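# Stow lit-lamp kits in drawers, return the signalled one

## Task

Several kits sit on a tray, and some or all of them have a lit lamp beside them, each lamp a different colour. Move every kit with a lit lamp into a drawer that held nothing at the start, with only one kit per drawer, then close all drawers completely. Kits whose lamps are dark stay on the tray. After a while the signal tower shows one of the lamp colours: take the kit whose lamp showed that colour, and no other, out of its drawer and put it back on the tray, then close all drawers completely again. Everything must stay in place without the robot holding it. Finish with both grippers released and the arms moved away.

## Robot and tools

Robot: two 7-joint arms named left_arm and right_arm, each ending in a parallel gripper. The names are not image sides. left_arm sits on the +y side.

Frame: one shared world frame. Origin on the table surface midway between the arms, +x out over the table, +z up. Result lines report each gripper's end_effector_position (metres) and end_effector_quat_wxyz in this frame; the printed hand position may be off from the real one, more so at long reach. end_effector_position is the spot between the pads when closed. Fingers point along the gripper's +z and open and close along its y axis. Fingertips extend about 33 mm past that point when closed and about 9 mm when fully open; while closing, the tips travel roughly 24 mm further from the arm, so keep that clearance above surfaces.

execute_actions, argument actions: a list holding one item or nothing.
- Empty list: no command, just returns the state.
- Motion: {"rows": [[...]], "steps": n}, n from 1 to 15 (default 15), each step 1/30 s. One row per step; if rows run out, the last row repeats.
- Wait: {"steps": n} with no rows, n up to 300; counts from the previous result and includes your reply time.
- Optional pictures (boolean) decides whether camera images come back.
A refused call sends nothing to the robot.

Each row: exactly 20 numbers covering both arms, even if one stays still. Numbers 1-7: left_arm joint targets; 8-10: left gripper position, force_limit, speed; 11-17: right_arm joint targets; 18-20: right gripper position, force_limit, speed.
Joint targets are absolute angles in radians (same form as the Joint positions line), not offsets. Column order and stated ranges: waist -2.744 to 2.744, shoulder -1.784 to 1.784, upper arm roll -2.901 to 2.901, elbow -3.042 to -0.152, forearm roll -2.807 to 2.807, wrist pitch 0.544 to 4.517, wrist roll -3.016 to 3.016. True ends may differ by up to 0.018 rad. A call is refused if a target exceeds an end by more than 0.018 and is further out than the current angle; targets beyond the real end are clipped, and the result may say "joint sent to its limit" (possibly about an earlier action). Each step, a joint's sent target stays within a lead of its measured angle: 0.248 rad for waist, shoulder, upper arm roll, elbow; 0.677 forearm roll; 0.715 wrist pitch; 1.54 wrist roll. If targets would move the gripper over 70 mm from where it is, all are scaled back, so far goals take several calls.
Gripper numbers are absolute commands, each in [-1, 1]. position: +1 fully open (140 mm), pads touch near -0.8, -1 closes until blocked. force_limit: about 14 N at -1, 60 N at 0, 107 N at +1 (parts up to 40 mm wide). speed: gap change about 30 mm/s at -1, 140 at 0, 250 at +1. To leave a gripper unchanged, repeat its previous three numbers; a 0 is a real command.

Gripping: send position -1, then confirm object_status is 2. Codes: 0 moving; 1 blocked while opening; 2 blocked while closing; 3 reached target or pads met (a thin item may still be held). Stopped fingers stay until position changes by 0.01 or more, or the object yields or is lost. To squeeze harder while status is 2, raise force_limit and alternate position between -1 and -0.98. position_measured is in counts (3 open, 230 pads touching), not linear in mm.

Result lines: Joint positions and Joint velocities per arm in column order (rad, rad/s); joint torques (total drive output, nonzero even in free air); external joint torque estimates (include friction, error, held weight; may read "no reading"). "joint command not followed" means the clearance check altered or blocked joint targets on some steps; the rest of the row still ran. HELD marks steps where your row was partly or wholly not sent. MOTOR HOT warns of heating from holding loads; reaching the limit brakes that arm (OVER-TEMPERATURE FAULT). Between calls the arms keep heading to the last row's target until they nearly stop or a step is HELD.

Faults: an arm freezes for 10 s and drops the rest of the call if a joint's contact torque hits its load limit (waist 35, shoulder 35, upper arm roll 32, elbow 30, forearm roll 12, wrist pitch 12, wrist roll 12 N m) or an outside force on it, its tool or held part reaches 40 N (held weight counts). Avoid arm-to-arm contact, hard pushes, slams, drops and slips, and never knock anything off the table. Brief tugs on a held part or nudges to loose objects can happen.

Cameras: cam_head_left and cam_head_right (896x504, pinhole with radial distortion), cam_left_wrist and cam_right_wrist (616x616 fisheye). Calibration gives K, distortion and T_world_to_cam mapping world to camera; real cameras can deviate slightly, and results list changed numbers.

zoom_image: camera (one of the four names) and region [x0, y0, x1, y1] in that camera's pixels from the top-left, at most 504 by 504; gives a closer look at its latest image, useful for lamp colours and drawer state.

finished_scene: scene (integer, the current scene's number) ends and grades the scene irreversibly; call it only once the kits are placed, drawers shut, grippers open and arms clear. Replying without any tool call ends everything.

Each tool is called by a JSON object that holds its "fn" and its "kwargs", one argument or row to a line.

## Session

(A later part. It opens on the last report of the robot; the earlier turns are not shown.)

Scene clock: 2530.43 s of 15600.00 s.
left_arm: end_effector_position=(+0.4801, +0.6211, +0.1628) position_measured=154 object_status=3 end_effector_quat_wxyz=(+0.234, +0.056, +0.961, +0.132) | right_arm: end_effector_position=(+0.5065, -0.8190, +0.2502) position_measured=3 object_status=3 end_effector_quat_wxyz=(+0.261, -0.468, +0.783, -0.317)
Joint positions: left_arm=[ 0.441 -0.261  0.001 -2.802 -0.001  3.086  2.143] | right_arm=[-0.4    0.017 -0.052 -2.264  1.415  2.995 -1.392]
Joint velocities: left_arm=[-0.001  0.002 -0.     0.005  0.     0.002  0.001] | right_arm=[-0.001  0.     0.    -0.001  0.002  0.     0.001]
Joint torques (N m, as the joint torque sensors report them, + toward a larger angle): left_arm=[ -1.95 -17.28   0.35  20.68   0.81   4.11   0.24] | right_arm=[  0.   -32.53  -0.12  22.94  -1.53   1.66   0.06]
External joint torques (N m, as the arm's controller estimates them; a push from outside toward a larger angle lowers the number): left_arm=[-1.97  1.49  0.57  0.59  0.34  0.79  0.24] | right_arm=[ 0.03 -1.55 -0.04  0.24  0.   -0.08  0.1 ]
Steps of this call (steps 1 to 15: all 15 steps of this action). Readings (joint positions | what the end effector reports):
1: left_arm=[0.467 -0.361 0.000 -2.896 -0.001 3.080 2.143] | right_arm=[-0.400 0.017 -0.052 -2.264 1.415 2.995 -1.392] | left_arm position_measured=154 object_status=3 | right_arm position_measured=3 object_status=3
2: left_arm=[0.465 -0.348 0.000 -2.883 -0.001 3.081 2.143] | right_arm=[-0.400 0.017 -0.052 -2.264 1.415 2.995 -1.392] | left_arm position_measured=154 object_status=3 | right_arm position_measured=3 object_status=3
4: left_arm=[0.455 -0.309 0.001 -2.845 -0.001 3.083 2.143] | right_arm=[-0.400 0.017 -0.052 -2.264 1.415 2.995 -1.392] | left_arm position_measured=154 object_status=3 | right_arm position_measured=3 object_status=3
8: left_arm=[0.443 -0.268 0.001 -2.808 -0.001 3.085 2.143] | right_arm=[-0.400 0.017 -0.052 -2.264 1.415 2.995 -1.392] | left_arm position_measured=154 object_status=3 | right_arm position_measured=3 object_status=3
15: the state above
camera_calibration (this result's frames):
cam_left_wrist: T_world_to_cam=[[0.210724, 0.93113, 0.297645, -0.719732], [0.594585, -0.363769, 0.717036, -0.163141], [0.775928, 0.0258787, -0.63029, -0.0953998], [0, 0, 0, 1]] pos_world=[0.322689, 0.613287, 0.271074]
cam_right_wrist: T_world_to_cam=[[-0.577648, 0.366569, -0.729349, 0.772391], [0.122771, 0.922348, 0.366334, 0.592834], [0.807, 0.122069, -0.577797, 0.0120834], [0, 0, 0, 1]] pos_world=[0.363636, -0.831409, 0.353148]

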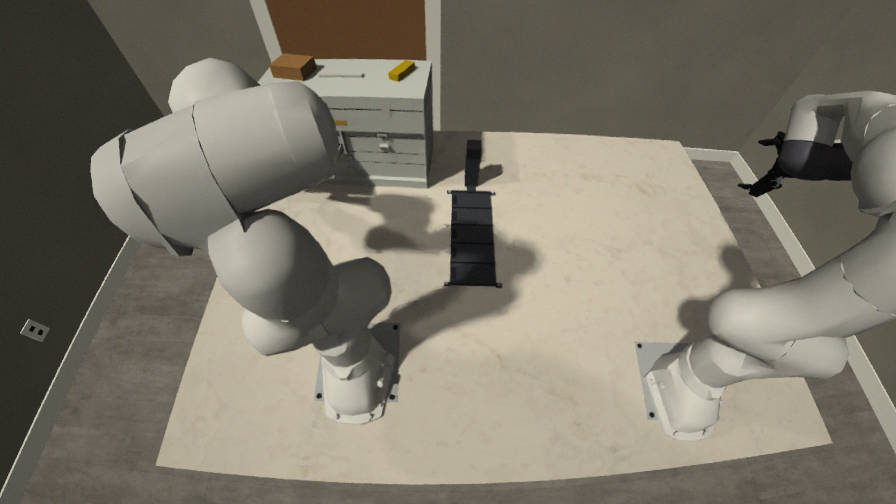

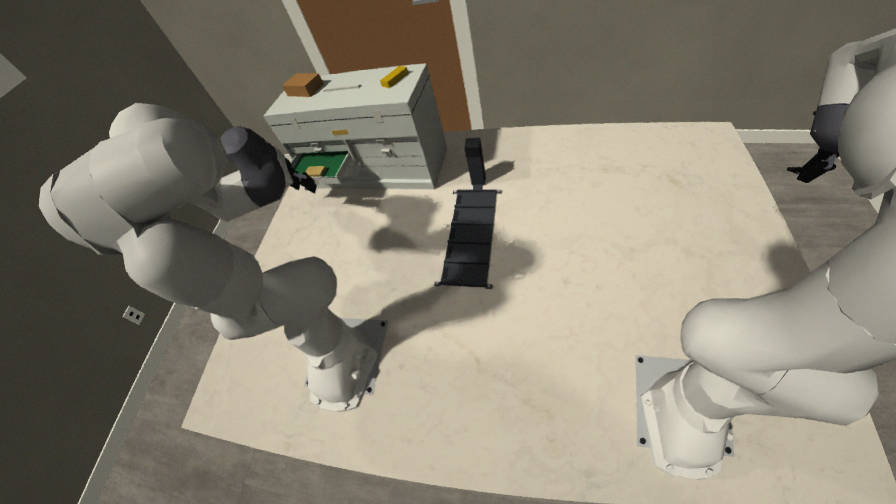

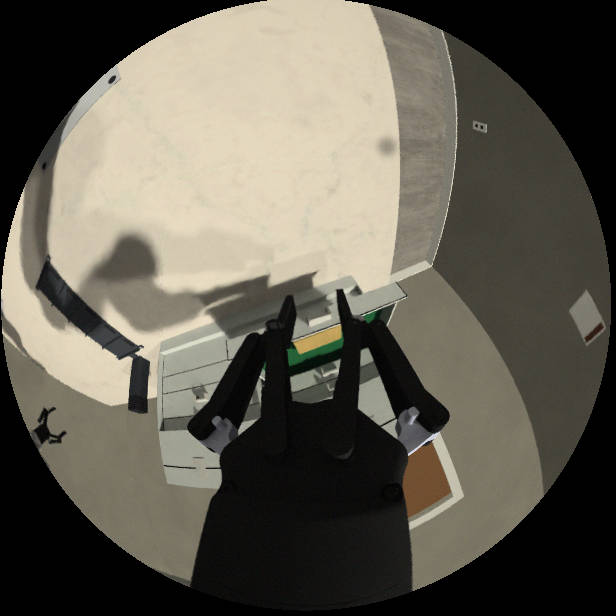

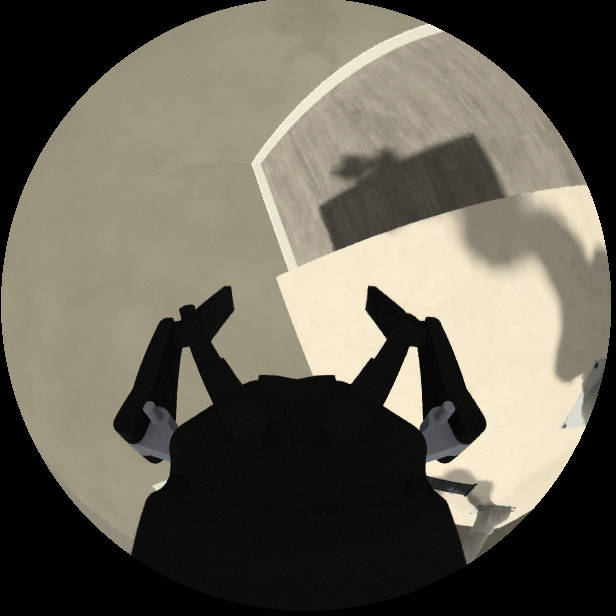

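{"fn": "execute_actions", "kwargs": {
  "actions": [
    {"rows":[[0.438,-0.259,0,-2.8,0,3.09,2.145,-1,0.2,0,-0.4,0.017,-0.05,-2.264,1.415,2.995,-1.392,1,0,0]],"steps":12}
  ],
  "pictures": false
}}

{"fn": "execute_actions", "kwargs": {
  "actions": [
    {"rows":[[0.436,-0.25,0,-2.792,0,3.088,2.13,-1,0.2,0,-0.4,0.017,-0.05,-2.264,1.415,2.995,-1.392,1,0,0],[0.432,-0.239,0,-2.781,0,3.088,2.125,-1,0.2,0,-0.4,0.017,-0.05,-2.264,1.415,2.995,-1.392,1,0,0],[0.428,-0.228,0,-2.77,0,3.088,2.12,-1,0.2,0,-0.4,0.017,-0.05,-2.264,1.415,2.995,-1.392,1,0,0],[0.424,-0.216,0,-2.758,0,3.088,2.115,-1,0.2,0,-0.4,0.017,-0.05,-2.264,1.415,2.995,-1.392,1,0,0],[0.42,-0.205,0,-2.747,0,3.087,2.11,-1,0.2,0,-0.4,0.017,-0.05,-2.264,1.415,2.995,-1.392,1,0,0],[0.416,-0.193,0,-2.735,0,3.086,2.105,-1,0.2,0,-0.4,0.017,-0.05,-2.264,1.415,2.995,-1.392,1,0,0],[0.412,-0.182,0,-2.724,0,3.085,2.1,-1,0.2,0,-0.4,0.017,-0.05,-2.264,1.415,2.995,-1.392,1,0,0],[0.408,-0.169,0,-2.71,0,3.083,2.095,-1,0.2,0,-0.4,0.017,-0.05,-2.264,1.415,2.995,-1.392,1,0,0],[0.404,-0.157,0,-2.695,0,3.082,2.09,-1,0.2,0,-0.4,0.017,-0.05,-2.264,1.415,2.995,-1.392,1,0,0],[0.4,-0.144,0,-2.681,0,3.08,2.085,-1,0.2,0,-0.4,0.017,-0.05,-2.264,1.415,2.995,-1.392,1,0,0],[0.396,-0.132,0,-2.666,0,3.079,2.08,-1,0.2,0,-0.4,0.017,-0.05,-2.264,1.415,2.995,-1.392,1,0,0],[0.392,-0.119,0,-2.652,0,3.077,2.08,-1,0.2,0,-0.4,0.017,-0.05,-2.264,1.415,2.995,-1.392,1,0,0],[0.388,-0.107,0,-2.638,0,3.075,2.08,-1,0.2,0,-0.4,0.017,-0.05,-2.264,1.415,2.995,-1.392,1,0,0],[0.385,-0.094,0,-2.623,0,3.073,2.08,-1,0.2,0,-0.4,0.017,-0.05,-2.264,1.415,2.995,-1.392,1,0,0],[0.381,-0.082,0,-2.609,0,3.071,2.08,-1,0.2,0,-0.4,0.017,-0.05,-2.264,1.415,2.995,-1.392,1,0,0]],"steps":15}
  ],
  "pictures": false
}}

{"fn": "execute_actions", "kwargs": {
  "actions": [
    {"rows":[[0.3775,-0.07,0,-2.594,0,3.068,2.07,-1,0.2,0,-0.4,0.017,-0.05,-2.264,1.415,2.995,-1.392,1,0,0],[0.374,-0.058,0,-2.58,0,3.065,2.065,-1,0.2,0,-0.4,0.017,-0.05,-2.264,1.415,2.995,-1.392,1,0,0],[0.3705,-0.045,0,-2.565,0,3.062,2.06,-1,0.2,0,-0.4,0.017,-0.05,-2.264,1.415,2.995,-1.392,1,0,0],[0.367,-0.033,0,-2.55,0,3.059,2.06,-1,0.2,0,-0.4,0.017,-0.05,-2.264,1.415,2.995,-1.392,1,0,0],[0.3635,-0.021,0,-2.536,0,3.056,2.055,-1,0.2,0,-0.4,0.017,-0.05,-2.264,1.415,2.995,-1.392,1,0,0],[0.36,-0.009,0,-2.521,0,3.053,2.055,-1,0.2,0,-0.4,0.017,-0.05,-2.264,1.415,2.995,-1.392,1,0,0],[0.358,-0.002,0,-2.512,0,3.051,2.055,-1,0.2,0,-0.4,0.017,-0.05,-2.264,1.415,2.995,-1.392,1,0,0],[0.3565,0.004,0,-2.504,0,3.049,2.055,-1,0.2,0,-0.4,0.017,-0.05,-2.264,1.415,2.995,-1.392,1,0,0],[0.355,0.01,0,-2.496,0,3.048,2.055,-1,0.2,0,-0.4,0.017,-0.05,-2.264,1.415,2.995,-1.392,1,0,0],[0.3535,0.016,0,-2.489,0,3.047,2.055,-1,0.2,0,-0.4,0.017,-0.05,-2.264,1.415,2.995,-1.392,1,0,0],[0.352,0.021,0,-2.482,0,3.046,2.055,-1,0.2,0,-0.4,0.017,-0.05,-2.264,1.415,2.995,-1.392,1,0,0],[0.351,0.026,0,-2.476,0,3.045,2.055,-1,0.2,0,-0.4,0.017,-0.05,-2.264,1.415,2.995,-1.392,1,0,0]],"steps":15}
  ],
  "pictures": false
}}

{"fn": "execute_actions", "kwargs": {
  "actions": [
    {"steps":10}
  ],
  "pictures": false
}}

Scene clock: 2577.63 s of 15600.00 s.
left_arm: end_effector_position=(+0.4807, +0.6218, +0.1636) position_measured=195 object_status=0 end_effector_quat_wxyz=(+0.235, +0.055, +0.961, +0.133) | right_arm: end_effector_position=(+0.5065, -0.8190, +0.2502) position_measured=3 object_status=3 end_effector_quat_wxyz=(+0.261, -0.468, +0.783, -0.317)
Joint positions: left_arm=[ 0.441 -0.261  0.001 -2.801 -0.001  3.087  2.143] | right_arm=[-0.4    0.017 -0.052 -2.264  1.415  2.995 -1.392]
Joint velocities: left_arm=[-0.    -0.001  0.002  0.001 -0.    -0.    -0.   ] | right_arm=[-0.001 -0.001  0.     0.001  0.001 -0.    -0.002]
Joint torques (N m, as the joint torque sensors report them, + toward a larger angle): left_arm=[ -2.27 -16.68  -0.92  20.53   0.8    3.92   0.2 ] | right_arm=[  0.17 -32.9   -0.28  23.    -1.54   1.59   0.  ]
External joint torques (N m, as the arm's controller estimates them; a push from outside toward a larger angle lowers the number): left_arm=[-2.29  2.15 -0.69  0.33  0.32  0.58  0.2 ] | right_arm=[ 0.19 -2.   -0.2   0.33 -0.01 -0.14  0.04]
Steps of this call (steps 1 to 15: the robot went on to your last target; steps 16 to 90: nothing new was sent; then 43.80 s passed at rest; steps 91 to 102: all 12 steps of this action). Readings (joint positions | what the end effector reports):
91: left_arm=[0.441 -0.261 0.001 -2.801 -0.001 3.086 2.143] | right_arm=[-0.400 0.017 -0.052 -2.264 1.415 2.995 -1.392] | left_arm position_measured=154 object_status=0 | right_arm position_measured=3 object_status=3
92: left_arm=[0.441 -0.261 0.001 -2.801 -0.001 3.086 2.143] | right_arm=[-0.400 0.017 -0.052 -2.264 1.415 2.995 -1.392] | left_arm position_measured=161 object_status=0 | right_arm position_measured=3 object_status=3
94: left_arm=[0.441 -0.261 0.001 -2.801 -0.001 3.086 2.143] | right_arm=[-0.400 0.017 -0.052 -2.264 1.415 2.995 -1.392] | left_arm position_measured=176 object_status=0 | right_arm position_measured=3 object_status=3
98: left_arm=[0.441 -0.261 0.001 -2.801 -0.001 3.087 2.143] | right_arm=[-0.400 0.017 -0.052 -2.264 1.415 2.995 -1.392] | left_arm position_measured=193 object_status=0 | right_arm position_measured=3 object_status=3
102: the state above

Scene clock: 2578.13 s of 15600.00 s.
left_arm: end_effector_position=(+0.5388, +0.6191, +0.1628) position_measured=195 object_status=2 end_effector_quat_wxyz=(+0.241, +0.060, +0.961, +0.123) | right_arm: end_effector_position=(+0.5065, -0.8190, +0.2502) position_measured=3 object_status=3 end_effector_quat_wxyz=(+0.261, -0.468, +0.783, -0.317)
Joint positions: left_arm=[ 0.392 -0.11   0.001 -2.642 -0.001  3.08   2.105] | right_arm=[-0.4    0.017 -0.052 -2.264  1.415  2.995 -1.392]
Joint velocities: left_arm=[-0.116  0.358 -0.     0.406 -0.001 -0.037 -0.07 ] | right_arm=[ 0.001 -0.002  0.001  0.     0.001  0.001  0.   ]
Joint torques (N m, as the joint torque sensors report them, + toward a larger angle): left_arm=[ -3.05 -25.29  -0.45  19.39   0.73   3.1   -0.13] | right_arm=[ -0.01 -32.75  -0.16  23.22  -1.58   1.58   0.04]
External joint torques (N m, as the arm's controller estimates them; a push from outside toward a larger angle lowers the number): left_arm=[-3.8   1.21 -0.35  1.13  0.25 -0.13 -0.14] | right_arm=[-0.1  -1.73 -0.18  0.48 -0.03 -0.15  0.09]
Steps of this call (steps 1 to 15: all 15 steps of this action). Readings (joint positions | what the end effector reports):
1: left_arm=[0.441 -0.259 0.001 -2.799 -0.001 3.087 2.142] | right_arm=[-0.400 0.017 -0.052 -2.264 1.415 2.995 -1.392] | left_arm position_measured=195 object_status=0 | right_arm position_measured=3 object_status=3
2: left_arm=[0.439 -0.255 0.001 -2.795 -0.001 3.087 2.141] | right_arm=[-0.400 0.017 -0.052 -2.264 1.415 2.995 -1.392] | left_arm position_measured=195 object_status=0 | right_arm position_measured=3 object_status=3
4: left_arm=[0.434 -0.239 0.001 -2.779 -0.001 3.087 2.137] | right_arm=[-0.400 0.017 -0.052 -2.264 1.415 2.995 -1.392] | left_arm position_measured=195 object_status=2 | right_arm position_measured=3 object_status=3
8: left_arm=[0.420 -0.197 0.001 -2.736 -0.001 3.087 2.126] | right_arm=[-0.400 0.017 -0.052 -2.264 1.415 2.995 -1.392] | left_arm position_measured=195 object_status=2 | right_arm position_measured=3 object_status=3
15: the state above

Scene clock: 2578.63 s of 15600.00 s.
left_arm: end_effector_position=(+0.5930, +0.6163, +0.1619) position_measured=195 object_status=2 end_effector_quat_wxyz=(+0.246, +0.062, +0.961, +0.114) | right_arm: end_effector_position=(+0.5065, -0.8190, +0.2502) position_measured=3 object_status=3 end_effector_quat_wxyz=(+0.261, -0.468, +0.783, -0.317)
Joint positions: left_arm=[ 0.354  0.021  0.001 -2.483 -0.001  3.052  2.07 ] | right_arm=[-0.4    0.017 -0.052 -2.264  1.415  2.995 -1.392]
Joint velocities: left_arm=[-0.01   0.04  -0.001  0.058 -0.002 -0.023 -0.029] | right_arm=[-0.002 -0.001  0.001  0.     0.001 -0.     0.002]
Joint torques (N m, as the joint torque sensors report them, + toward a larger angle): left_arm=[ -2.76 -27.52  -0.9   21.11   0.82   2.89  -0.23] | right_arm=[  0.34 -32.77  -0.59  23.38  -1.51   1.66   0.01]
External joint torques (N m, as the arm's controller estimates them; a push from outside toward a larger angle lowers the number): left_arm=[-3.14  2.22 -1.32  0.66  0.37 -0.45 -0.23] | right_arm=[ 0.36 -1.74 -0.51  0.63  0.03 -0.08  0.05]
Steps of this call (steps 1 to 15: all 15 steps of this action). Readings (joint positions | what the end effector reports):
1: left_arm=[0.389 -0.098 0.001 -2.627 -0.001 3.078 2.102] | right_arm=[-0.400 0.017 -0.052 -2.264 1.415 2.995 -1.392] | left_arm position_measured=195 object_status=2 | right_arm position_measured=3 object_status=3
2: left_arm=[0.385 -0.085 0.001 -2.613 -0.001 3.076 2.098] | right_arm=[-0.400 0.017 -0.052 -2.264 1.415 2.995 -1.392] | left_arm position_measured=195 object_status=2 | right_arm position_measured=3 object_status=3
4: left_arm=[0.377 -0.061 0.001 -2.584 -0.001 3.072 2.092] | right_arm=[-0.400 0.017 -0.052 -2.264 1.415 2.995 -1.392] | left_arm position_measured=195 object_status=2 | right_arm position_measured=3 object_status=3
8: left_arm=[0.364 -0.016 0.001 -2.530 -0.001 3.063 2.080] | right_arm=[-0.400 0.017 -0.052 -2.264 1.415 2.995 -1.392] | left_arm position_measured=195 object_status=2 | right_arm position_measured=3 object_status=3
15: the state above

Scene clock: 2578.97 s of 15600.00 s.
left_arm: end_effector_position=(+0.5939, +0.6162, +0.1619) position_measured=195 object_status=2 end_effector_quat_wxyz=(+0.245, +0.060, +0.961, +0.113) | right_arm: end_effector_position=(+0.5065, -0.8190, +0.2502) position_measured=3 object_status=3 end_effector_quat_wxyz=(+0.261, -0.468, +0.783, -0.317)
Joint positions: left_arm=[ 0.353  0.023  0.001 -2.479 -0.001  3.049  2.065] | right_arm=[-0.4    0.017 -0.052 -2.264  1.415  2.995 -1.392]
Joint velocities: left_arm=[-0.     0.     0.001  0.     0.    -0.003 -0.006] | right_arm=[-0.    -0.     0.001 -0.001  0.    -0.001 -0.   ]
Joint torques (N m, as the joint torque sensors report them, + toward a larger angle): left_arm=[ -1.12 -27.45  -0.95  22.57   0.87   2.87  -0.18] | right_arm=[ -0.05 -32.94  -0.41  23.34  -1.51   1.6    0.05]
External joint torques (N m, as the arm's controller estimates them; a push from outside toward a larger angle lowers the number): left_arm=[-1.08  1.71 -0.93  1.97  0.36 -0.45 -0.18] | right_arm=[-0.03 -2.06 -0.33  0.69  0.02 -0.13  0.1 ]
Steps of this call (steps 1 to 10: the robot went on to your last target). Readings (joint positions | what the end effector reports):
1: left_arm=[0.354 0.022 0.001 -2.481 -0.001 3.051 2.069] | right_arm=[-0.400 0.017 -0.052 -2.264 1.415 2.995 -1.392] | left_arm position_measured=195 object_status=2 | right_arm position_measured=3 object_status=3
2: left_arm=[0.353 0.023 0.001 -2.480 -0.001 3.051 2.068] | right_arm=[-0.400 0.017 -0.052 -2.264 1.415 2.995 -1.392] | left_arm position_measured=195 object_status=2 | right_arm position_measured=3 object_status=3
4: left_arm=[0.353 0.023 0.001 -2.479 -0.001 3.050 2.067] | right_arm=[-0.400 0.017 -0.052 -2.264 1.415 2.995 -1.392] | left_arm position_measured=195 object_status=2 | right_arm position_measured=3 object_status=3
8: left_arm=[0.353 0.023 0.001 -2.479 -0.001 3.049 2.065] | right_arm=[-0.400 0.017 -0.052 -2.264 1.415 2.995 -1.392] | left_arm position_measured=195 object_status=2 | right_arm position_measured=3 object_status=3
10: the state above

{"fn": "execute_actions", "kwargs": {
  "actions": [
    {"rows":[[0.35,0.03,0,-2.471,0,3.044,2.055,-1,0.2,0,-0.4,0.017,-0.05,-2.264,1.415,2.995,-1.392,1,0,0],[0.35,0.03,0,-2.471,0,3.044,2.055,-1,0.2,0,-0.4,0.017,-0.05,-2.264,1.415,2.995,-1.392,1,0,0],[0.349,0.034,0,-2.466,0,3.043,2.055,-1,0.2,0,-0.4,0.017,-0.05,-2.264,1.415,2.995,-1.392,1,0,0],[0.349,0.034,0,-2.466,0,3.043,2.055,-1,0.2,0,-0.4,0.017,-0.05,-2.264,1.415,2.995,-1.392,1,0,0],[0.348,0.038,0,-2.461,0,3.042,2.055,-1,0.2,0,-0.4,0.017,-0.05,-2.264,1.415,2.995,-1.392,1,0,0],[0.348,0.038,0,-2.461,0,3.042,2.055,-1,0.2,0,-0.4,0.017,-0.05,-2.264,1.415,2.995,-1.392,1,0,0],[0.347,0.042,0,-2.456,0,3.041,2.055,-1,0.2,0,-0.4,0.017,-0.05,-2.264,1.415,2.995,-1.392,1,0,0],[0.347,0.042,0,-2.456,0,3.041,2.055,-1,0.2,0,-0.4,0.017,-0.05,-2.264,1.415,2.995,-1.392,1,0,0],[0.346,0.046,0,-2.451,0,3.04,2.055,-1,0.2,0,-0.4,0.017,-0.05,-2.264,1.415,2.995,-1.392,1,0,0]],"steps":15}
  ],
  "pictures": false
}}

Scene clock: 2594.30 s of 15600.00 s.
left_arm: end_effector_position=(+0.6022, +0.6158, +0.1617) position_measured=195 object_status=2 end_effector_quat_wxyz=(+0.246, +0.061, +0.961, +0.112) | right_arm: end_effector_position=(+0.5065, -0.8190, +0.2502) position_measured=3 object_status=3 end_effector_quat_wxyz=(+0.261, -0.468, +0.783, -0.317)
Joint positions: left_arm=[ 0.348  0.043  0.001 -2.454 -0.001  3.044  2.062] | right_arm=[-0.4    0.017 -0.052 -2.264  1.415  2.995 -1.392]
Joint velocities: left_arm=[ 0.001  0.002 -0.001  0.005 -0.001 -0.003 -0.002] | right_arm=[-0.001  0.001 -0.002  0.001 -0.001 -0.001 -0.001]
Joint torques (N m, as the joint torque sensors report them, + toward a larger angle): left_arm=[ -1.76 -28.34  -0.06  21.81   0.84   2.87  -0.4 ] | right_arm=[  0.24 -32.9   -0.06  23.21  -1.48   1.67   0.03]
External joint torques (N m, as the arm's controller estimates them; a push from outside toward a larger angle lowers the number): left_arm=[-1.8   1.75 -0.15  1.08  0.34 -0.46 -0.4 ] | right_arm=[ 0.26 -2.04  0.03  0.55  0.05 -0.05  0.07]
Steps of this call (steps 1 to 15: the robot went on to your last target; steps 16 to 90: nothing new was sent; then 11.83 s passed at rest; steps 91 to 105: all 15 steps of this action). Readings (joint positions | what the end effector reports):
91: left_arm=[0.353 0.024 0.001 -2.477 -0.001 3.048 2.063] | right_arm=[-0.400 0.017 -0.052 -2.264 1.415 2.995 -1.392] | left_arm position_measured=195 object_status=2 | right_arm position_measured=3 object_status=3
92: left_arm=[0.353 0.025 0.001 -2.476 -0.001 3.048 2.063] | right_arm=[-0.400 0.017 -0.052 -2.264 1.415 2.995 -1.392] | left_arm position_measured=195 object_status=2 | right_arm position_measured=3 object_status=3
94: left_arm=[0.352 0.028 0.001 -2.472 -0.001 3.047 2.063] | right_arm=[-0.400 0.017 -0.052 -2.264 1.415 2.995 -1.392] | left_arm position_measured=195 object_status=2 | right_arm position_measured=3 object_status=3
98: left_arm=[0.350 0.036 0.001 -2.463 -0.001 3.046 2.063] | right_arm=[-0.400 0.017 -0.052 -2.264 1.415 2.995 -1.392] | left_arm position_measured=195 object_status=2 | right_arm position_measured=3 object_status=3
105: the state above

{"fn": "execute_actions", "kwargs": {
  "actions": [
    {"rows":[[0.345,0.05,0,-2.446,0,3.039,2.055,-1,0.2,0,-0.4,0.017,-0.05,-2.264,1.415,2.995,-1.392,1,0,0],[0.345,0.05,0,-2.446,0,3.039,2.055,-1,0.2,0,-0.4,0.017,-0.05,-2.264,1.415,2.995,-1.392,1,0,0],[0.345,0.05,0,-2.446,0,3.039,2.055,-1,0.2,0,-0.4,0.017,-0.05,-2.264,1.415,2.995,-1.392,1,0,0],[0.344,0.054,0,-2.441,0,3.038,2.055,-1,0.2,0,-0.4,0.017,-0.05,-2.264,1.415,2.995,-1.392,1,0,0],[0.344,0.054,0,-2.441,0,3.038,2.055,-1,0.2,0,-0.4,0.017,-0.05,-2.264,1.415,2.995,-1.392,1,0,0],[0.344,0.054,0,-2.441,0,3.038,2.055,-1,0.2,0,-0.4,0.017,-0.05,-2.264,1.415,2.995,-1.392,1,0,0],[0.343,0.058,0,-2.436,0,3.037,2.055,-1,0.2,0,-0.4,0.017,-0.05,-2.264,1.415,2.995,-1.392,1,0,0]],"steps":15}
  ]
}}

Scene clock: 2607.97 s of 15600.00 s.
left_arm: end_effector_position=(+0.6055, +0.6157, +0.1615) position_measured=195 object_status=2 end_effector_quat_wxyz=(+0.245, +0.062, +0.961, +0.111) | right_arm: end_effector_position=(+0.5065, -0.8190, +0.2502) position_measured=3 object_status=3 end_effector_quat_wxyz=(+0.261, -0.468, +0.783, -0.317)
Joint positions: left_arm=[ 0.346  0.051  0.001 -2.441 -0.001  3.036  2.062] | right_arm=[-0.4    0.017 -0.052 -2.264  1.415  2.995 -1.392]
Joint velocities: left_arm=[ 0.001 -0.001  0.001  0.003  0.    -0.005 -0.   ] | right_arm=[ 0.     0.001 -0.    -0.    -0.001 -0.    -0.001]
Joint torques (N m, as the joint torque sensors report them, + toward a larger angle): left_arm=[ -1.82 -26.09  -0.89  23.27   0.76   3.72  -0.23] | right_arm=[  0.19 -32.39  -0.1   23.15  -1.5    1.67   0.08]
External joint torques (N m, as the arm's controller estimates them; a push from outside toward a larger angle lowers the number): left_arm=[-1.86  4.35 -0.98  2.42  0.25  0.39 -0.23] | right_arm=[ 0.22 -1.51 -0.02  0.46  0.03 -0.06  0.12]
Steps of this call (steps 1 to 15: the robot went on to your last target; steps 16 to 280: nothing new was sent; then 3.83 s passed at rest; steps 281 to 295: all 15 steps of this action). Readings (joint positions | what the end effector reports):
281: left_arm=[0.348 0.044 0.001 -2.452 -0.001 3.043 2.062] | right_arm=[-0.400 0.017 -0.052 -2.264 1.415 2.995 -1.392] | left_arm position_measured=195 object_status=2 | right_arm position_measured=3 object_status=3
282: left_arm=[0.347 0.045 0.001 -2.451 -0.001 3.043 2.062] | right_arm=[-0.400 0.017 -0.052 -2.264 1.415 2.995 -1.392] | left_arm position_measured=195 object_status=2 | right_arm position_measured=3 object_status=3
284: left_arm=[0.347 0.047 0.001 -2.448 -0.001 3.043 2.062] | right_arm=[-0.400 0.017 -0.052 -2.264 1.415 2.995 -1.392] | left_arm position_measured=195 object_status=2 | right_arm position_measured=3 object_status=3
288: left_arm=[0.346 0.051 0.001 -2.443 -0.001 3.040 2.062] | right_arm=[-0.400 0.017 -0.052 -2.264 1.415 2.995 -1.392] | left_arm position_measured=195 object_status=2 | right_arm position_measured=3 object_status=3
295: the state above
camera_calibration (this result's frames):
cam_left_wrist: T_world_to_cam=[[0.229885, 0.936391, 0.265187, -0.750399], [0.573943, -0.350499, 0.740094, -0.238167], [0.785966, -0.0179341, -0.61801, -0.174432], [0, 0, 0, 1]] pos_world=[0.446297, 0.616062, 0.267461]
cam_right_wrist: T_world_to_cam=[[-0.57765, 0.366566, -0.729349, 0.772389], [0.122767, 0.922349, 0.366334, 0.592835], [0.807, 0.122073, -0.577797, 0.0120851], [0, 0, 0, 1]] pos_world=[0.363638, -0.831407, 0.353148]

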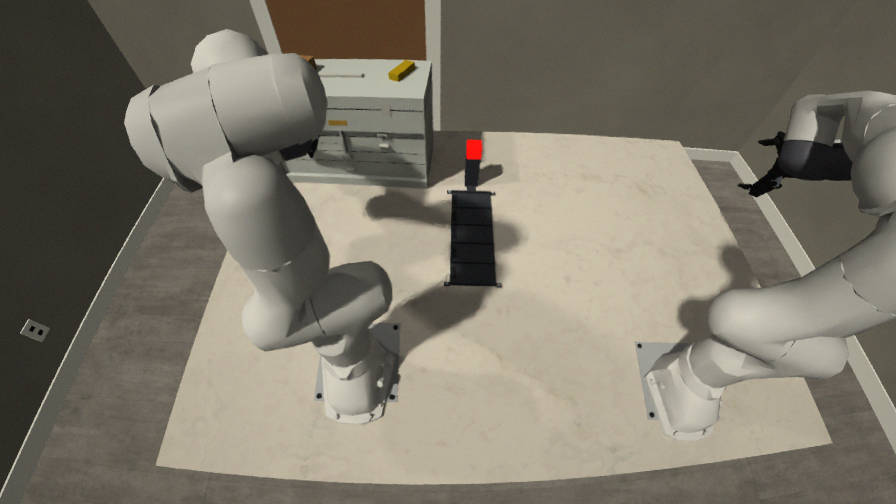

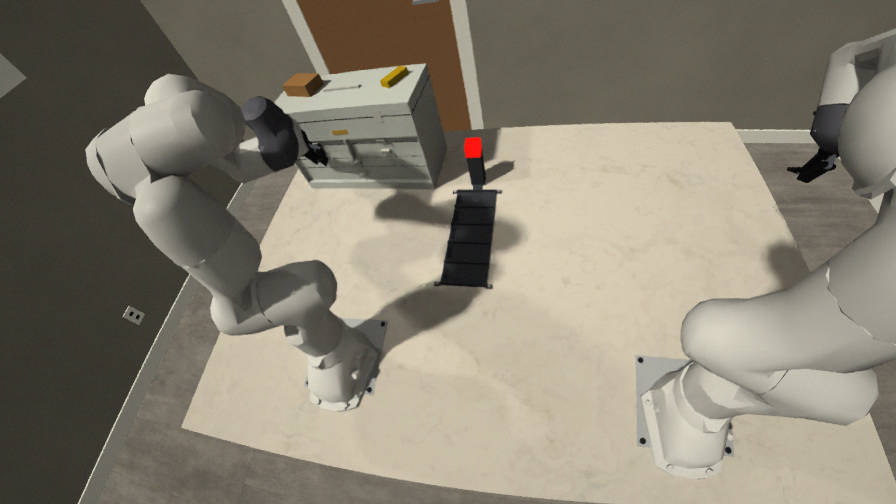

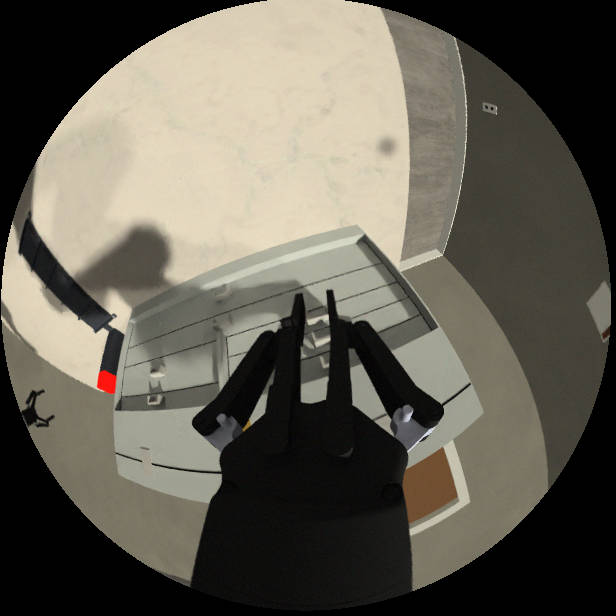

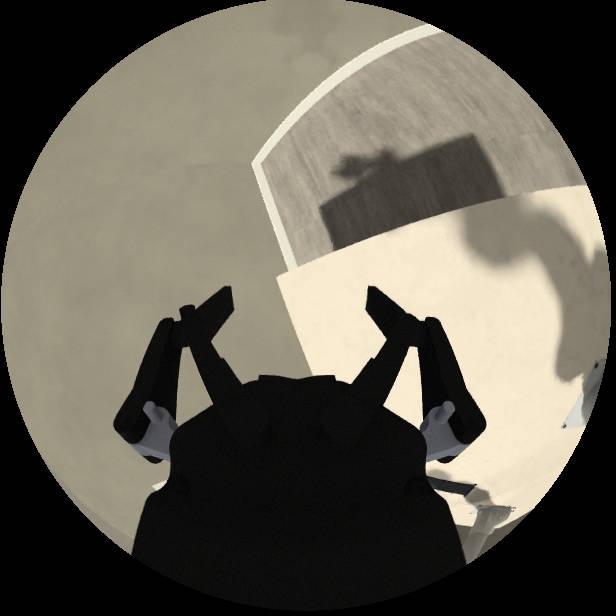

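{"fn": "execute_actions", "kwargs": {
  "actions": [
    {"rows":[[0.346,0.051,0,-2.441,0,3.037,2.06,-0.2,0,0,-0.4,0.017,-0.05,-2.264,1.415,2.995,-1.392,1,0,0],[0.346,0.051,0,-2.441,0,3.037,2.06,-0.2,0,0,-0.4,0.017,-0.05,-2.264,1.415,2.995,-1.392,1,0,0],[0.346,0.051,0,-2.441,0,3.037,2.06,-0.2,0,0,-0.4,0.017,-0.05,-2.264,1.415,2.995,-1.392,1,0,0],[0.346,0.051,0,-2.441,0,3.037,2.06,-0.2,0,0,-0.4,0.017,-0.05,-2.264,1.415,2.995,-1.392,1,0,0],[0.346,0.051,0,-2.441,0,3.037,2.06,-0.2,0,0,-0.4,0.017,-0.05,-2.264,1.415,2.995,-1.392,1,0,0],[0.346,0.051,0,-2.441,0,3.037,2.06,-0.2,0,0,-0.4,0.017,-0.05,-2.264,1.415,2.995,-1.392,1,0,0],[0.354,0.02,0,-2.48,0,3.05,2.06,-0.2,0,0,-0.4,0.017,-0.05,-2.264,1.415,2.995,-1.392,1,0,0],[0.362,-0.009,0,-2.521,0,3.06,2.06,-0.2,0,0,-0.4,0.017,-0.05,-2.264,1.415,2.995,-1.392,1,0,0],[0.372,-0.045,0,-2.565,0,3.07,2.06,-0.2,0,0,-0.4,0.017,-0.05,-2.264,1.415,2.995,-1.392,1,0,0],[0.383,-0.082,0,-2.609,0,3.08,2.06,-0.2,0,0,-0.4,0.017,-0.05,-2.264,1.415,2.995,-1.392,1,0,0],[0.39,-0.13,0,-2.666,0,3.086,2.06,-0.2,0,0,-0.4,0.017,-0.05,-2.264,1.415,2.995,-1.392,1,0,0],[0.39,-0.182,0,-2.724,0,3.086,2.06,-0.2,0,0,-0.4,0.017,-0.05,-2.264,1.415,2.995,-1.392,1,0,0],[0.39,-0.23,0,-2.78,0,3.086,2.0,-0.2,0,0,-0.4,0.017,-0.05,-2.264,1.415,2.995,-1.392,1,0,0]],"steps":15}
  ],
  "pictures": false
}}

{"fn": "execute_actions", "kwargs": {
  "actions": [
    {"rows":[[0.39,-0.23,0,-2.78,0,3.086,1.72,-0.2,0,0,-0.4,0.017,-0.05,-2.264,1.415,2.995,-1.392,1,0,0],[0.39,-0.23,0,-2.78,0,3.086,1.72,-0.2,0,0,-0.4,0.017,-0.05,-2.264,1.415,2.995,-1.392,1,0,0],[0.39,-0.23,0,-2.78,0,3.086,1.72,-0.2,0,0,-0.4,0.017,-0.05,-2.264,1.415,2.995,-1.392,1,0,0],[0.187,-0.161,0,-2.827,0,3.213,1.72,-0.2,0,0,-0.4,0.017,-0.05,-2.264,1.415,2.995,-1.392,1,0,0]],"steps":15}
  ],
  "pictures": false
}}

{"fn": "execute_actions", "kwargs": {
  "actions": [
    {"steps":20}
  ],
  "pictures": false
}}

{"fn": "execute_actions", "kwargs": {
  "actions": [
    {"rows":[[0.182,-0.135,0,-2.796,0,3.2,1.71,-0.2,0,0,-0.4,0.017,-0.05,-2.264,1.415,2.995,-1.392,1,0,0],[0.178,-0.11,0,-2.765,0,3.195,1.71,-0.2,0,0,-0.4,0.017,-0.05,-2.264,1.415,2.995,-1.392,1,0,0],[0.174,-0.084,0,-2.735,0,3.19,1.71,-0.2,0,0,-0.4,0.017,-0.05,-2.264,1.415,2.995,-1.392,1,0,0],[0.17,-0.058,0,-2.704,0,3.18,1.705,-0.2,0,0,-0.4,0.017,-0.05,-2.264,1.415,2.995,-1.392,1,0,0],[0.167,-0.038,0,-2.679,0,3.172,1.705,-0.2,0,0,-0.4,0.017,-0.05,-2.264,1.415,2.995,-1.392,1,0,0],[0.164,-0.019,0,-2.654,0,3.165,1.705,-0.2,0,0,-0.4,0.017,-0.05,-2.264,1.415,2.995,-1.392,1,0,0],[0.161,0.001,0,-2.629,0,3.16,1.705,-0.2,0,0,-0.4,0.017,-0.05,-2.264,1.415,2.995,-1.392,1,0,0],[0.158,0.02,0,-2.604,0,3.16,1.705,-0.2,0,0,-0.4,0.017,-0.05,-2.264,1.415,2.995,-1.392,1,0,0],[0.156,0.042,0,-2.577,0,3.16,1.705,-0.2,0,0,-0.4,0.017,-0.05,-2.264,1.415,2.995,-1.392,1,0,0]],"steps":15}
  ],
  "pictures": false
}}

{"fn": "execute_actions", "kwargs": {
  "actions": [
    {"steps":12}
  ]
}}

Scene clock: 2650.17 s of 15600.00 s.
left_arm: end_effector_position=(+0.5085, +0.6018, +0.1573) position_measured=154 object_status=3 end_effector_quat_wxyz=(+0.236, +0.036, +0.965, +0.110) | right_arm: end_effector_position=(+0.5065, -0.8190, +0.2502) position_measured=3 object_status=3 end_effector_quat_wxyz=(+0.261, -0.468, +0.783, -0.317)
Joint positions: left_arm=[ 0.386 -0.193  0.    -2.735 -0.     3.07   2.047] | right_arm=[-0.4    0.017 -0.052 -2.264  1.415  2.995 -1.392]
Joint velocities: left_arm=[ 0.036 -0.541  0.001 -0.616  0.001  0.064 -0.133] | right_arm=[ 0.     0.     0.001 -0.     0.002 -0.001 -0.   ]
Joint torques (N m, as the joint torque sensors report them, + toward a larger angle): left_arm=[  0.89 -16.42  -0.44  22.23   0.76   4.31  -0.21] | right_arm=[  0.1  -32.77  -0.16  23.11  -1.54   1.66   0.  ]
External joint torques (N m, as the arm's controller estimates them; a push from outside toward a larger angle lowers the number): left_arm=[ 1.94 -0.95  1.18 -1.8  -0.09  0.79 -0.21] | right_arm=[ 0.11 -1.91 -0.09  0.46 -0.01 -0.07  0.04]
Steps of this call (steps 1 to 15: the robot went on to your last target; steps 16 to 90: nothing new was sent; then 38.70 s passed at rest; steps 91 to 105: all 15 steps of this action). Readings (joint positions | what the end effector reports):
91: left_arm=[0.346 0.051 0.001 -2.441 -0.001 3.035 2.062] | right_arm=[-0.400 0.017 -0.052 -2.264 1.415 2.995 -1.392] | left_arm position_measured=195 object_status=0 | right_arm position_measured=3 object_status=3
92: left_arm=[0.346 0.051 0.001 -2.441 -0.001 3.035 2.062] | right_arm=[-0.400 0.017 -0.052 -2.264 1.415 2.995 -1.392] | left_arm position_measured=193 object_status=0 | right_arm position_measured=3 object_status=3
94: left_arm=[0.346 0.051 0.001 -2.441 -0.001 3.035 2.062] | right_arm=[-0.400 0.017 -0.052 -2.264 1.415 2.995 -1.392] | left_arm position_measured=173 object_status=0 | right_arm position_measured=3 object_status=3
98: left_arm=[0.349 0.030 0.000 -2.470 -0.000 3.041 2.062] | right_arm=[-0.400 0.017 -0.052 -2.264 1.415 2.995 -1.392] | left_arm position_measured=154 object_status=0 | right_arm position_measured=3 object_status=3
105: the state above

Scene clock: 2650.67 s of 15600.00 s.
left_arm: end_effector_position=(+0.5165, +0.4943, +0.1247) position_measured=154 object_status=3 end_effector_quat_wxyz=(+0.256, +0.011, +0.965, +0.056) | right_arm: end_effector_position=(+0.5065, -0.8190, +0.2502) position_measured=3 object_status=3 end_effector_quat_wxyz=(+0.261, -0.468, +0.783, -0.317)
Joint positions: left_arm=[ 0.191 -0.162 -0.003 -2.826 -0.     3.193  1.795] | right_arm=[-0.4    0.017 -0.052 -2.264  1.415  2.995 -1.392]
Joint velocities: left_arm=[-0.01  -0.002  0.004 -0.     0.001  0.096 -0.226] | right_arm=[ 0.     0.001  0.001  0.     0.001 -0.    -0.001]
Joint torques (N m, as the joint torque sensors report them, + toward a larger angle): left_arm=[ -2.4  -19.46   2.57  17.74   0.68   4.13  -0.21] | right_arm=[  0.23 -32.4   -0.02  23.23  -1.61   1.63   0.09]
External joint torques (N m, as the arm's controller estimates them; a push from outside toward a larger angle lowers the number): left_arm=[-2.6   0.89  2.52 -0.42  0.34  0.85 -0.21] | right_arm=[ 0.21 -1.54  0.02  0.57 -0.08 -0.09  0.13]
Steps of this call (steps 1 to 15: all 15 steps of this action). Readings (joint positions | what the end effector reports):
1: left_arm=[0.387 -0.206 0.000 -2.751 -0.000 3.072 2.016] | right_arm=[-0.400 0.017 -0.052 -2.264 1.415 2.995 -1.392] | left_arm position_measured=154 object_status=3 | right_arm position_measured=3 object_status=3
2: left_arm=[0.387 -0.215 0.000 -2.761 -0.000 3.073 1.986] | right_arm=[-0.400 0.017 -0.052 -2.264 1.415 2.995 -1.392] | left_arm position_measured=154 object_status=3 | right_arm position_measured=3 object_status=3
4: left_arm=[0.361 -0.216 0.010 -2.775 -0.003 3.090 1.943] | right_arm=[-0.400 0.017 -0.052 -2.264 1.415 2.995 -1.392] | left_arm position_measured=154 object_status=3 | right_arm position_measured=3 object_status=3
8: left_arm=[0.230 -0.175 0.001 -2.813 -0.001 3.149 1.875] | right_arm=[-0.400 0.017 -0.052 -2.264 1.415 2.995 -1.392] | left_arm position_measured=154 object_status=3 | right_arm position_measured=3 object_status=3
15: the state above

Scene clock: 2651.33 s of 15600.00 s.
left_arm: end_effector_position=(+0.5200, +0.4949, +0.1284) position_measured=154 object_status=3 end_effector_quat_wxyz=(+0.265, -0.018, +0.963, +0.049) | right_arm: end_effector_position=(+0.5065, -0.8190, +0.2502) position_measured=3 object_status=3 end_effector_quat_wxyz=(+0.261, -0.468, +0.783, -0.317)
Joint positions: left_arm=[ 0.19  -0.162 -0.003 -2.826 -0.     3.209  1.734] | right_arm=[-0.4    0.017 -0.052 -2.264  1.415  2.995 -1.392]
Joint velocities: left_arm=[-0.    -0.002  0.    -0.     0.     0.001 -0.025] | right_arm=[-0.001 -0.    -0.    -0.001  0.002  0.     0.001]
Joint torques (N m, as the joint torque sensors report them, + toward a larger angle): left_arm=[ -2.6  -19.42   2.3   16.72   0.71   4.14  -0.3 ] | right_arm=[ -0.26 -32.7   -0.22  22.98  -1.54   1.61   0.03]
External joint torques (N m, as the arm's controller estimates them; a push from outside toward a larger angle lowers the number): left_arm=[-2.57  1.04  2.47 -1.6   0.33  0.8  -0.29] | right_arm=[-0.21 -1.7  -0.11  0.26 -0.01 -0.13  0.07]
Steps of this call (steps 1 to 20: the robot went on to your last target). Readings (joint positions | what the end effector reports):
1: left_arm=[0.190 -0.162 -0.003 -2.826 -0.000 3.196 1.788] | right_arm=[-0.400 0.017 -0.052 -2.264 1.415 2.995 -1.392] | left_arm position_measured=154 object_status=3 | right_arm position_measured=3 object_status=3
2: left_arm=[0.190 -0.162 -0.003 -2.826 -0.000 3.198 1.782] | right_arm=[-0.400 0.017 -0.052 -2.264 1.415 2.995 -1.392] | left_arm position_measured=154 object_status=3 | right_arm position_measured=3 object_status=3
4: left_arm=[0.190 -0.162 -0.003 -2.826 -0.000 3.202 1.771] | right_arm=[-0.400 0.017 -0.052 -2.264 1.415 2.995 -1.392] | left_arm position_measured=154 object_status=3 | right_arm position_measured=3 object_status=3
8: left_arm=[0.190 -0.162 -0.003 -2.826 -0.000 3.206 1.755] | right_arm=[-0.400 0.017 -0.052 -2.264 1.415 2.995 -1.392] | left_arm position_measured=154 object_status=3 | right_arm position_measured=3 object_status=3
20: the state above

Scene clock: 2651.83 s of 15600.00 s.
left_arm: end_effector_position=(+0.5997, +0.4928, +0.1286) position_measured=154 object_status=3 end_effector_quat_wxyz=(+0.268, -0.012, +0.962, +0.043) | right_arm: end_effector_position=(+0.5065, -0.8190, +0.2502) position_measured=3 object_status=3 end_effector_quat_wxyz=(+0.261, -0.468, +0.783, -0.317)
Joint positions: left_arm=[ 0.159  0.037 -0.002 -2.582 -0.     3.169  1.717] | right_arm=[-0.4    0.017 -0.052 -2.264  1.415  2.995 -1.392]
Joint velocities: left_arm=[-0.     0.002 -0.001  0.027 -0.001 -0.041 -0.008] | right_arm=[ 0.     0.     0.002 -0.001  0.001 -0.    -0.001]
Joint torques (N m, as the joint torque sensors report them, + toward a larger angle): left_arm=[ -1.95 -25.15   0.96  20.69   0.77   3.17  -0.45] | right_arm=[  0.35 -32.83  -0.23  23.19  -1.53   1.62   0.04]
External joint torques (N m, as the arm's controller estimates them; a push from outside toward a larger angle lowers the number): left_arm=[-2.06  3.35  0.77  1.48  0.4  -0.31 -0.42] | right_arm=[ 0.29 -1.97 -0.23  0.59  0.   -0.09  0.08]
Steps of this call (steps 1 to 15: all 15 steps of this action). Readings (joint positions | what the end effector reports):
1: left_arm=[0.189 -0.157 -0.002 -2.820 -0.000 3.208 1.733] | right_arm=[-0.400 0.017 -0.052 -2.264 1.415 2.995 -1.392] | left_arm position_measured=154 object_status=3 | right_arm position_measured=3 object_status=3
2: left_arm=[0.187 -0.144 -0.002 -2.805 -0.000 3.206 1.731] | right_arm=[-0.400 0.017 -0.052 -2.264 1.415 2.995 -1.392] | left_arm position_measured=154 object_status=3 | right_arm position_measured=3 object_status=3
4: left_arm=[0.181 -0.106 -0.002 -2.760 -0.000 3.200 1.728] | right_arm=[-0.400 0.017 -0.052 -2.264 1.415 2.995 -1.392] | left_arm position_measured=154 object_status=3 | right_arm position_measured=3 object_status=3
8: left_arm=[0.168 -0.023 -0.002 -2.658 -0.000 3.183 1.722] | right_arm=[-0.400 0.017 -0.052 -2.264 1.415 2.995 -1.392] | left_arm position_measured=154 object_status=3 | right_arm position_measured=3 object_status=3
15: the state above

Scene clock: 2652.23 s of 15600.00 s.
left_arm: end_effector_position=(+0.5998, +0.4928, +0.1286) position_measured=154 object_status=3 end_effector_quat_wxyz=(+0.267, -0.013, +0.963, +0.042) | right_arm: end_effector_position=(+0.5065, -0.8190, +0.2502) position_measured=3 object_status=3 end_effector_quat_wxyz=(+0.261, -0.468, +0.783, -0.317)
Joint positions: left_arm=[ 0.159  0.037 -0.002 -2.58  -0.     3.164  1.715] | right_arm=[-0.4    0.017 -0.052 -2.264  1.415  2.995 -1.392]
Joint velocities: left_arm=[ 0.001 -0.001 -0.    -0.     0.    -0.002 -0.002] | right_arm=[-0.    -0.001  0.    -0.002  0.     0.    -0.   ]
Joint torques (N m, as the joint torque sensors report them, + toward a larger angle): left_arm=[ -2.94 -24.29   1.06  19.85   0.67   2.81  -0.42] | right_arm=[ -0.14 -32.61  -0.18  23.14  -1.59   1.65   0.07]
External joint torques (N m, as the arm's controller estimates them; a push from outside toward a larger angle lowers the number): left_arm=[-3.03  3.77  0.95  0.84  0.26 -0.51 -0.41] | right_arm=[-0.05 -1.63 -0.03  0.46 -0.06 -0.1   0.12]
Steps of this call (steps 1 to 12: the robot went on to your last target). Readings (joint positions | what the end effector reports):
1: left_arm=[0.159 0.037 -0.002 -2.582 -0.000 3.168 1.717] | right_arm=[-0.400 0.017 -0.052 -2.264 1.415 2.995 -1.392] | left_arm position_measured=154 object_status=3 | right_arm position_measured=3 object_status=3
2: left_arm=[0.159 0.037 -0.002 -2.581 -0.000 3.167 1.716] | right_arm=[-0.400 0.017 -0.052 -2.264 1.415 2.995 -1.392] | left_arm position_measured=154 object_status=3 | right_arm position_measured=3 object_status=3
4: left_arm=[0.159 0.037 -0.002 -2.581 -0.000 3.165 1.716] | right_arm=[-0.400 0.017 -0.052 -2.264 1.415 2.995 -1.392] | left_arm position_measured=154 object_status=3 | right_arm position_measured=3 object_status=3
8: left_arm=[0.159 0.037 -0.002 -2.580 -0.000 3.164 1.715] | right_arm=[-0.400 0.017 -0.052 -2.264 1.415 2.995 -1.392] | left_arm position_measured=154 object_status=3 | right_arm position_measured=3 object_status=3
12: the state above
camera_calibration (this result's frames):
cam_left_wrist: T_world_to_cam=[[0.117451, 0.987233, 0.107597, -0.562606], [0.562306, -0.155417, 0.812193, -0.352015], [0.818546, -0.0348902, -0.573381, -0.20948], [0, 0, 0, 1]] pos_world=[0.435488, 0.493405, 0.226327]
cam_right_wrist: T_world_to_cam=[[-0.577651, 0.366566, -0.729349, 0.772389], [0.122766, 0.922349, 0.366334, 0.592835], [0.807, 0.122074, -0.577797, 0.0120854], [0, 0, 0, 1]] pos_world=[0.363638, -0.831407, 0.353148]

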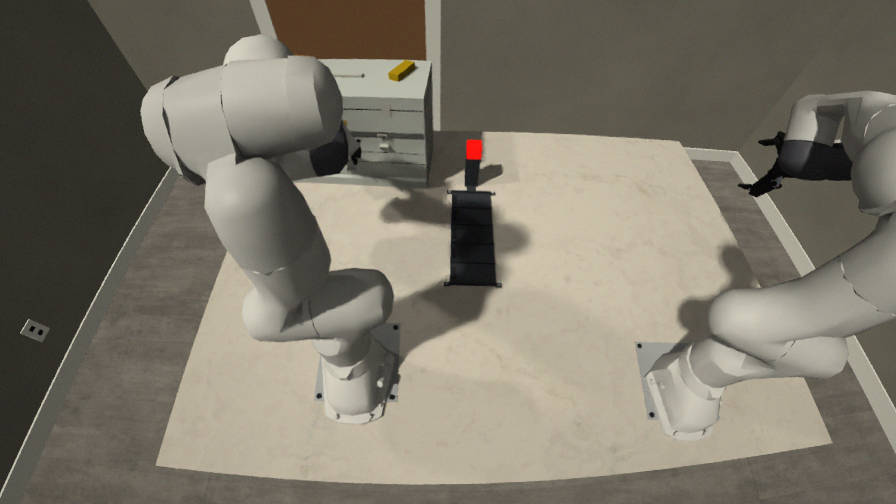

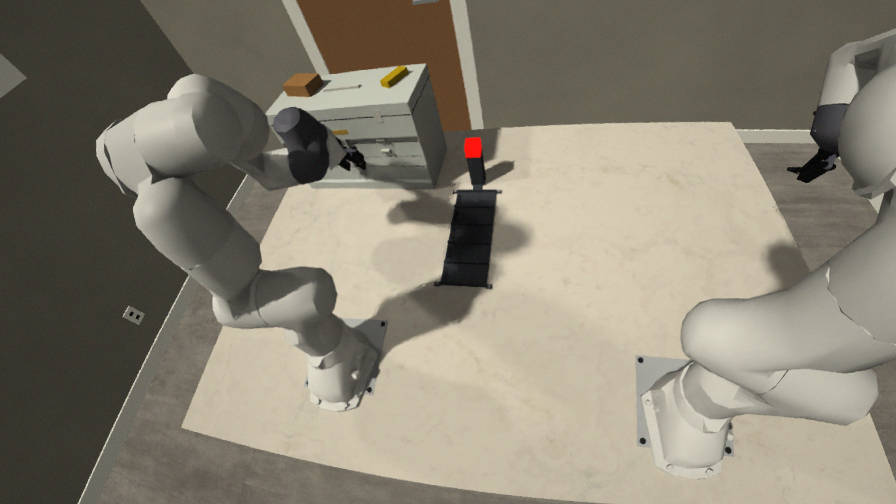

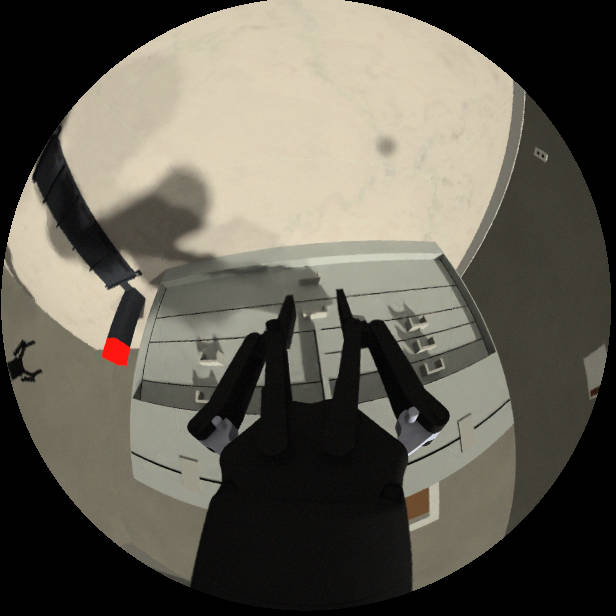

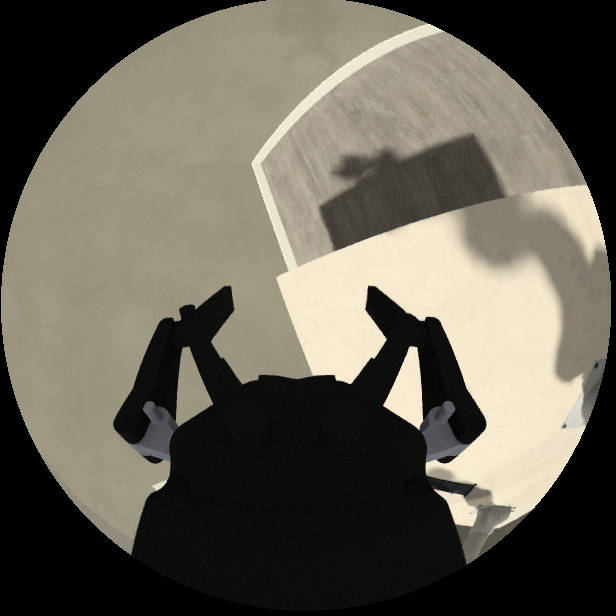

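{"fn": "execute_actions", "kwargs": {
  "actions": [
    {"rows":[[0.159,0.03,0,-2.59,0,3.166,1.71,-0.2,0,0,-0.4,0.017,-0.05,-2.264,1.415,2.995,-1.392,1,0,0],[0.159,0.03,0,-2.59,0,3.166,1.71,-0.2,0,0,-0.4,0.017,-0.05,-2.264,1.415,2.995,-1.392,1,0,0],[0.159,0.03,0,-2.59,0,3.166,1.71,-0.2,0,0,-0.4,0.017,-0.05,-2.264,1.415,2.995,-1.392,1,0,0],[0.159,0.03,0,-2.59,0,3.166,1.71,-0.2,0,0,-0.4,0.017,-0.05,-2.264,1.415,2.995,-1.392,1,0,0],[0.159,0.03,0,-2.59,0,3.166,1.71,-1,0,0,-0.4,0.017,-0.05,-2.264,1.415,2.995,-1.392,1,0,0]],"steps":15}
  ],
  "pictures": false
}}

Scene clock: 2662.03 s of 15600.00 s.
left_arm: end_effector_position=(+0.5964, +0.4906, +0.1271) position_measured=194 object_status=0 end_effector_quat_wxyz=(+0.265, -0.012, +0.963, +0.042) | right_arm: end_effector_position=(+0.5065, -0.8190, +0.2502) position_measured=3 object_status=3 end_effector_quat_wxyz=(+0.261, -0.468, +0.783, -0.317)
Joint positions: left_arm=[ 0.157  0.031 -0.002 -2.589  0.     3.163  1.714] | right_arm=[-0.4    0.017 -0.052 -2.264  1.415  2.995 -1.392]
Joint velocities: left_arm=[ 0.001 -0.001 -0.001 -0.001  0.    -0.     0.   ] | right_arm=[-0.001 -0.     0.     0.001 -0.001 -0.001  0.   ]
Joint torques (N m, as the joint torque sensors report them, + toward a larger angle): left_arm=[  0.39 -28.17   1.55  17.53   0.6    3.91  -0.19] | right_arm=[  0.2  -32.44  -0.34  22.8   -1.56   1.63   0.03]
External joint torques (N m, as the arm's controller estimates them; a push from outside toward a larger angle lowers the number): left_arm=[ 0.39 -0.4   1.53 -1.36  0.19  0.59 -0.18] | right_arm=[ 0.23 -1.44 -0.25  0.02 -0.02 -0.11  0.08]
Steps of this call (steps 1 to 15: the robot went on to your last target; steps 16 to 90: nothing new was sent; then 6.30 s passed at rest; steps 91 to 105: all 15 steps of this action). Readings (joint positions | what the end effector reports):
91: left_arm=[0.159 0.035 -0.002 -2.582 -0.000 3.163 1.714] | right_arm=[-0.400 0.017 -0.052 -2.264 1.415 2.995 -1.392] | left_arm position_measured=154 object_status=3 | right_arm position_measured=3 object_status=3
92: left_arm=[0.159 0.034 -0.002 -2.584 -0.000 3.163 1.714] | right_arm=[-0.400 0.017 -0.052 -2.264 1.415 2.995 -1.392] | left_arm position_measured=154 object_status=3 | right_arm position_measured=3 object_status=3
94: left_arm=[0.159 0.033 -0.002 -2.587 -0.000 3.163 1.714] | right_arm=[-0.400 0.017 -0.052 -2.264 1.415 2.995 -1.392] | left_arm position_measured=154 object_status=3 | right_arm position_measured=3 object_status=3
98: left_arm=[0.159 0.032 -0.002 -2.588 -0.000 3.163 1.714] | right_arm=[-0.400 0.017 -0.052 -2.264 1.415 2.995 -1.392] | left_arm position_measured=176 object_status=0 | right_arm position_measured=3 object_status=3
105: the state above


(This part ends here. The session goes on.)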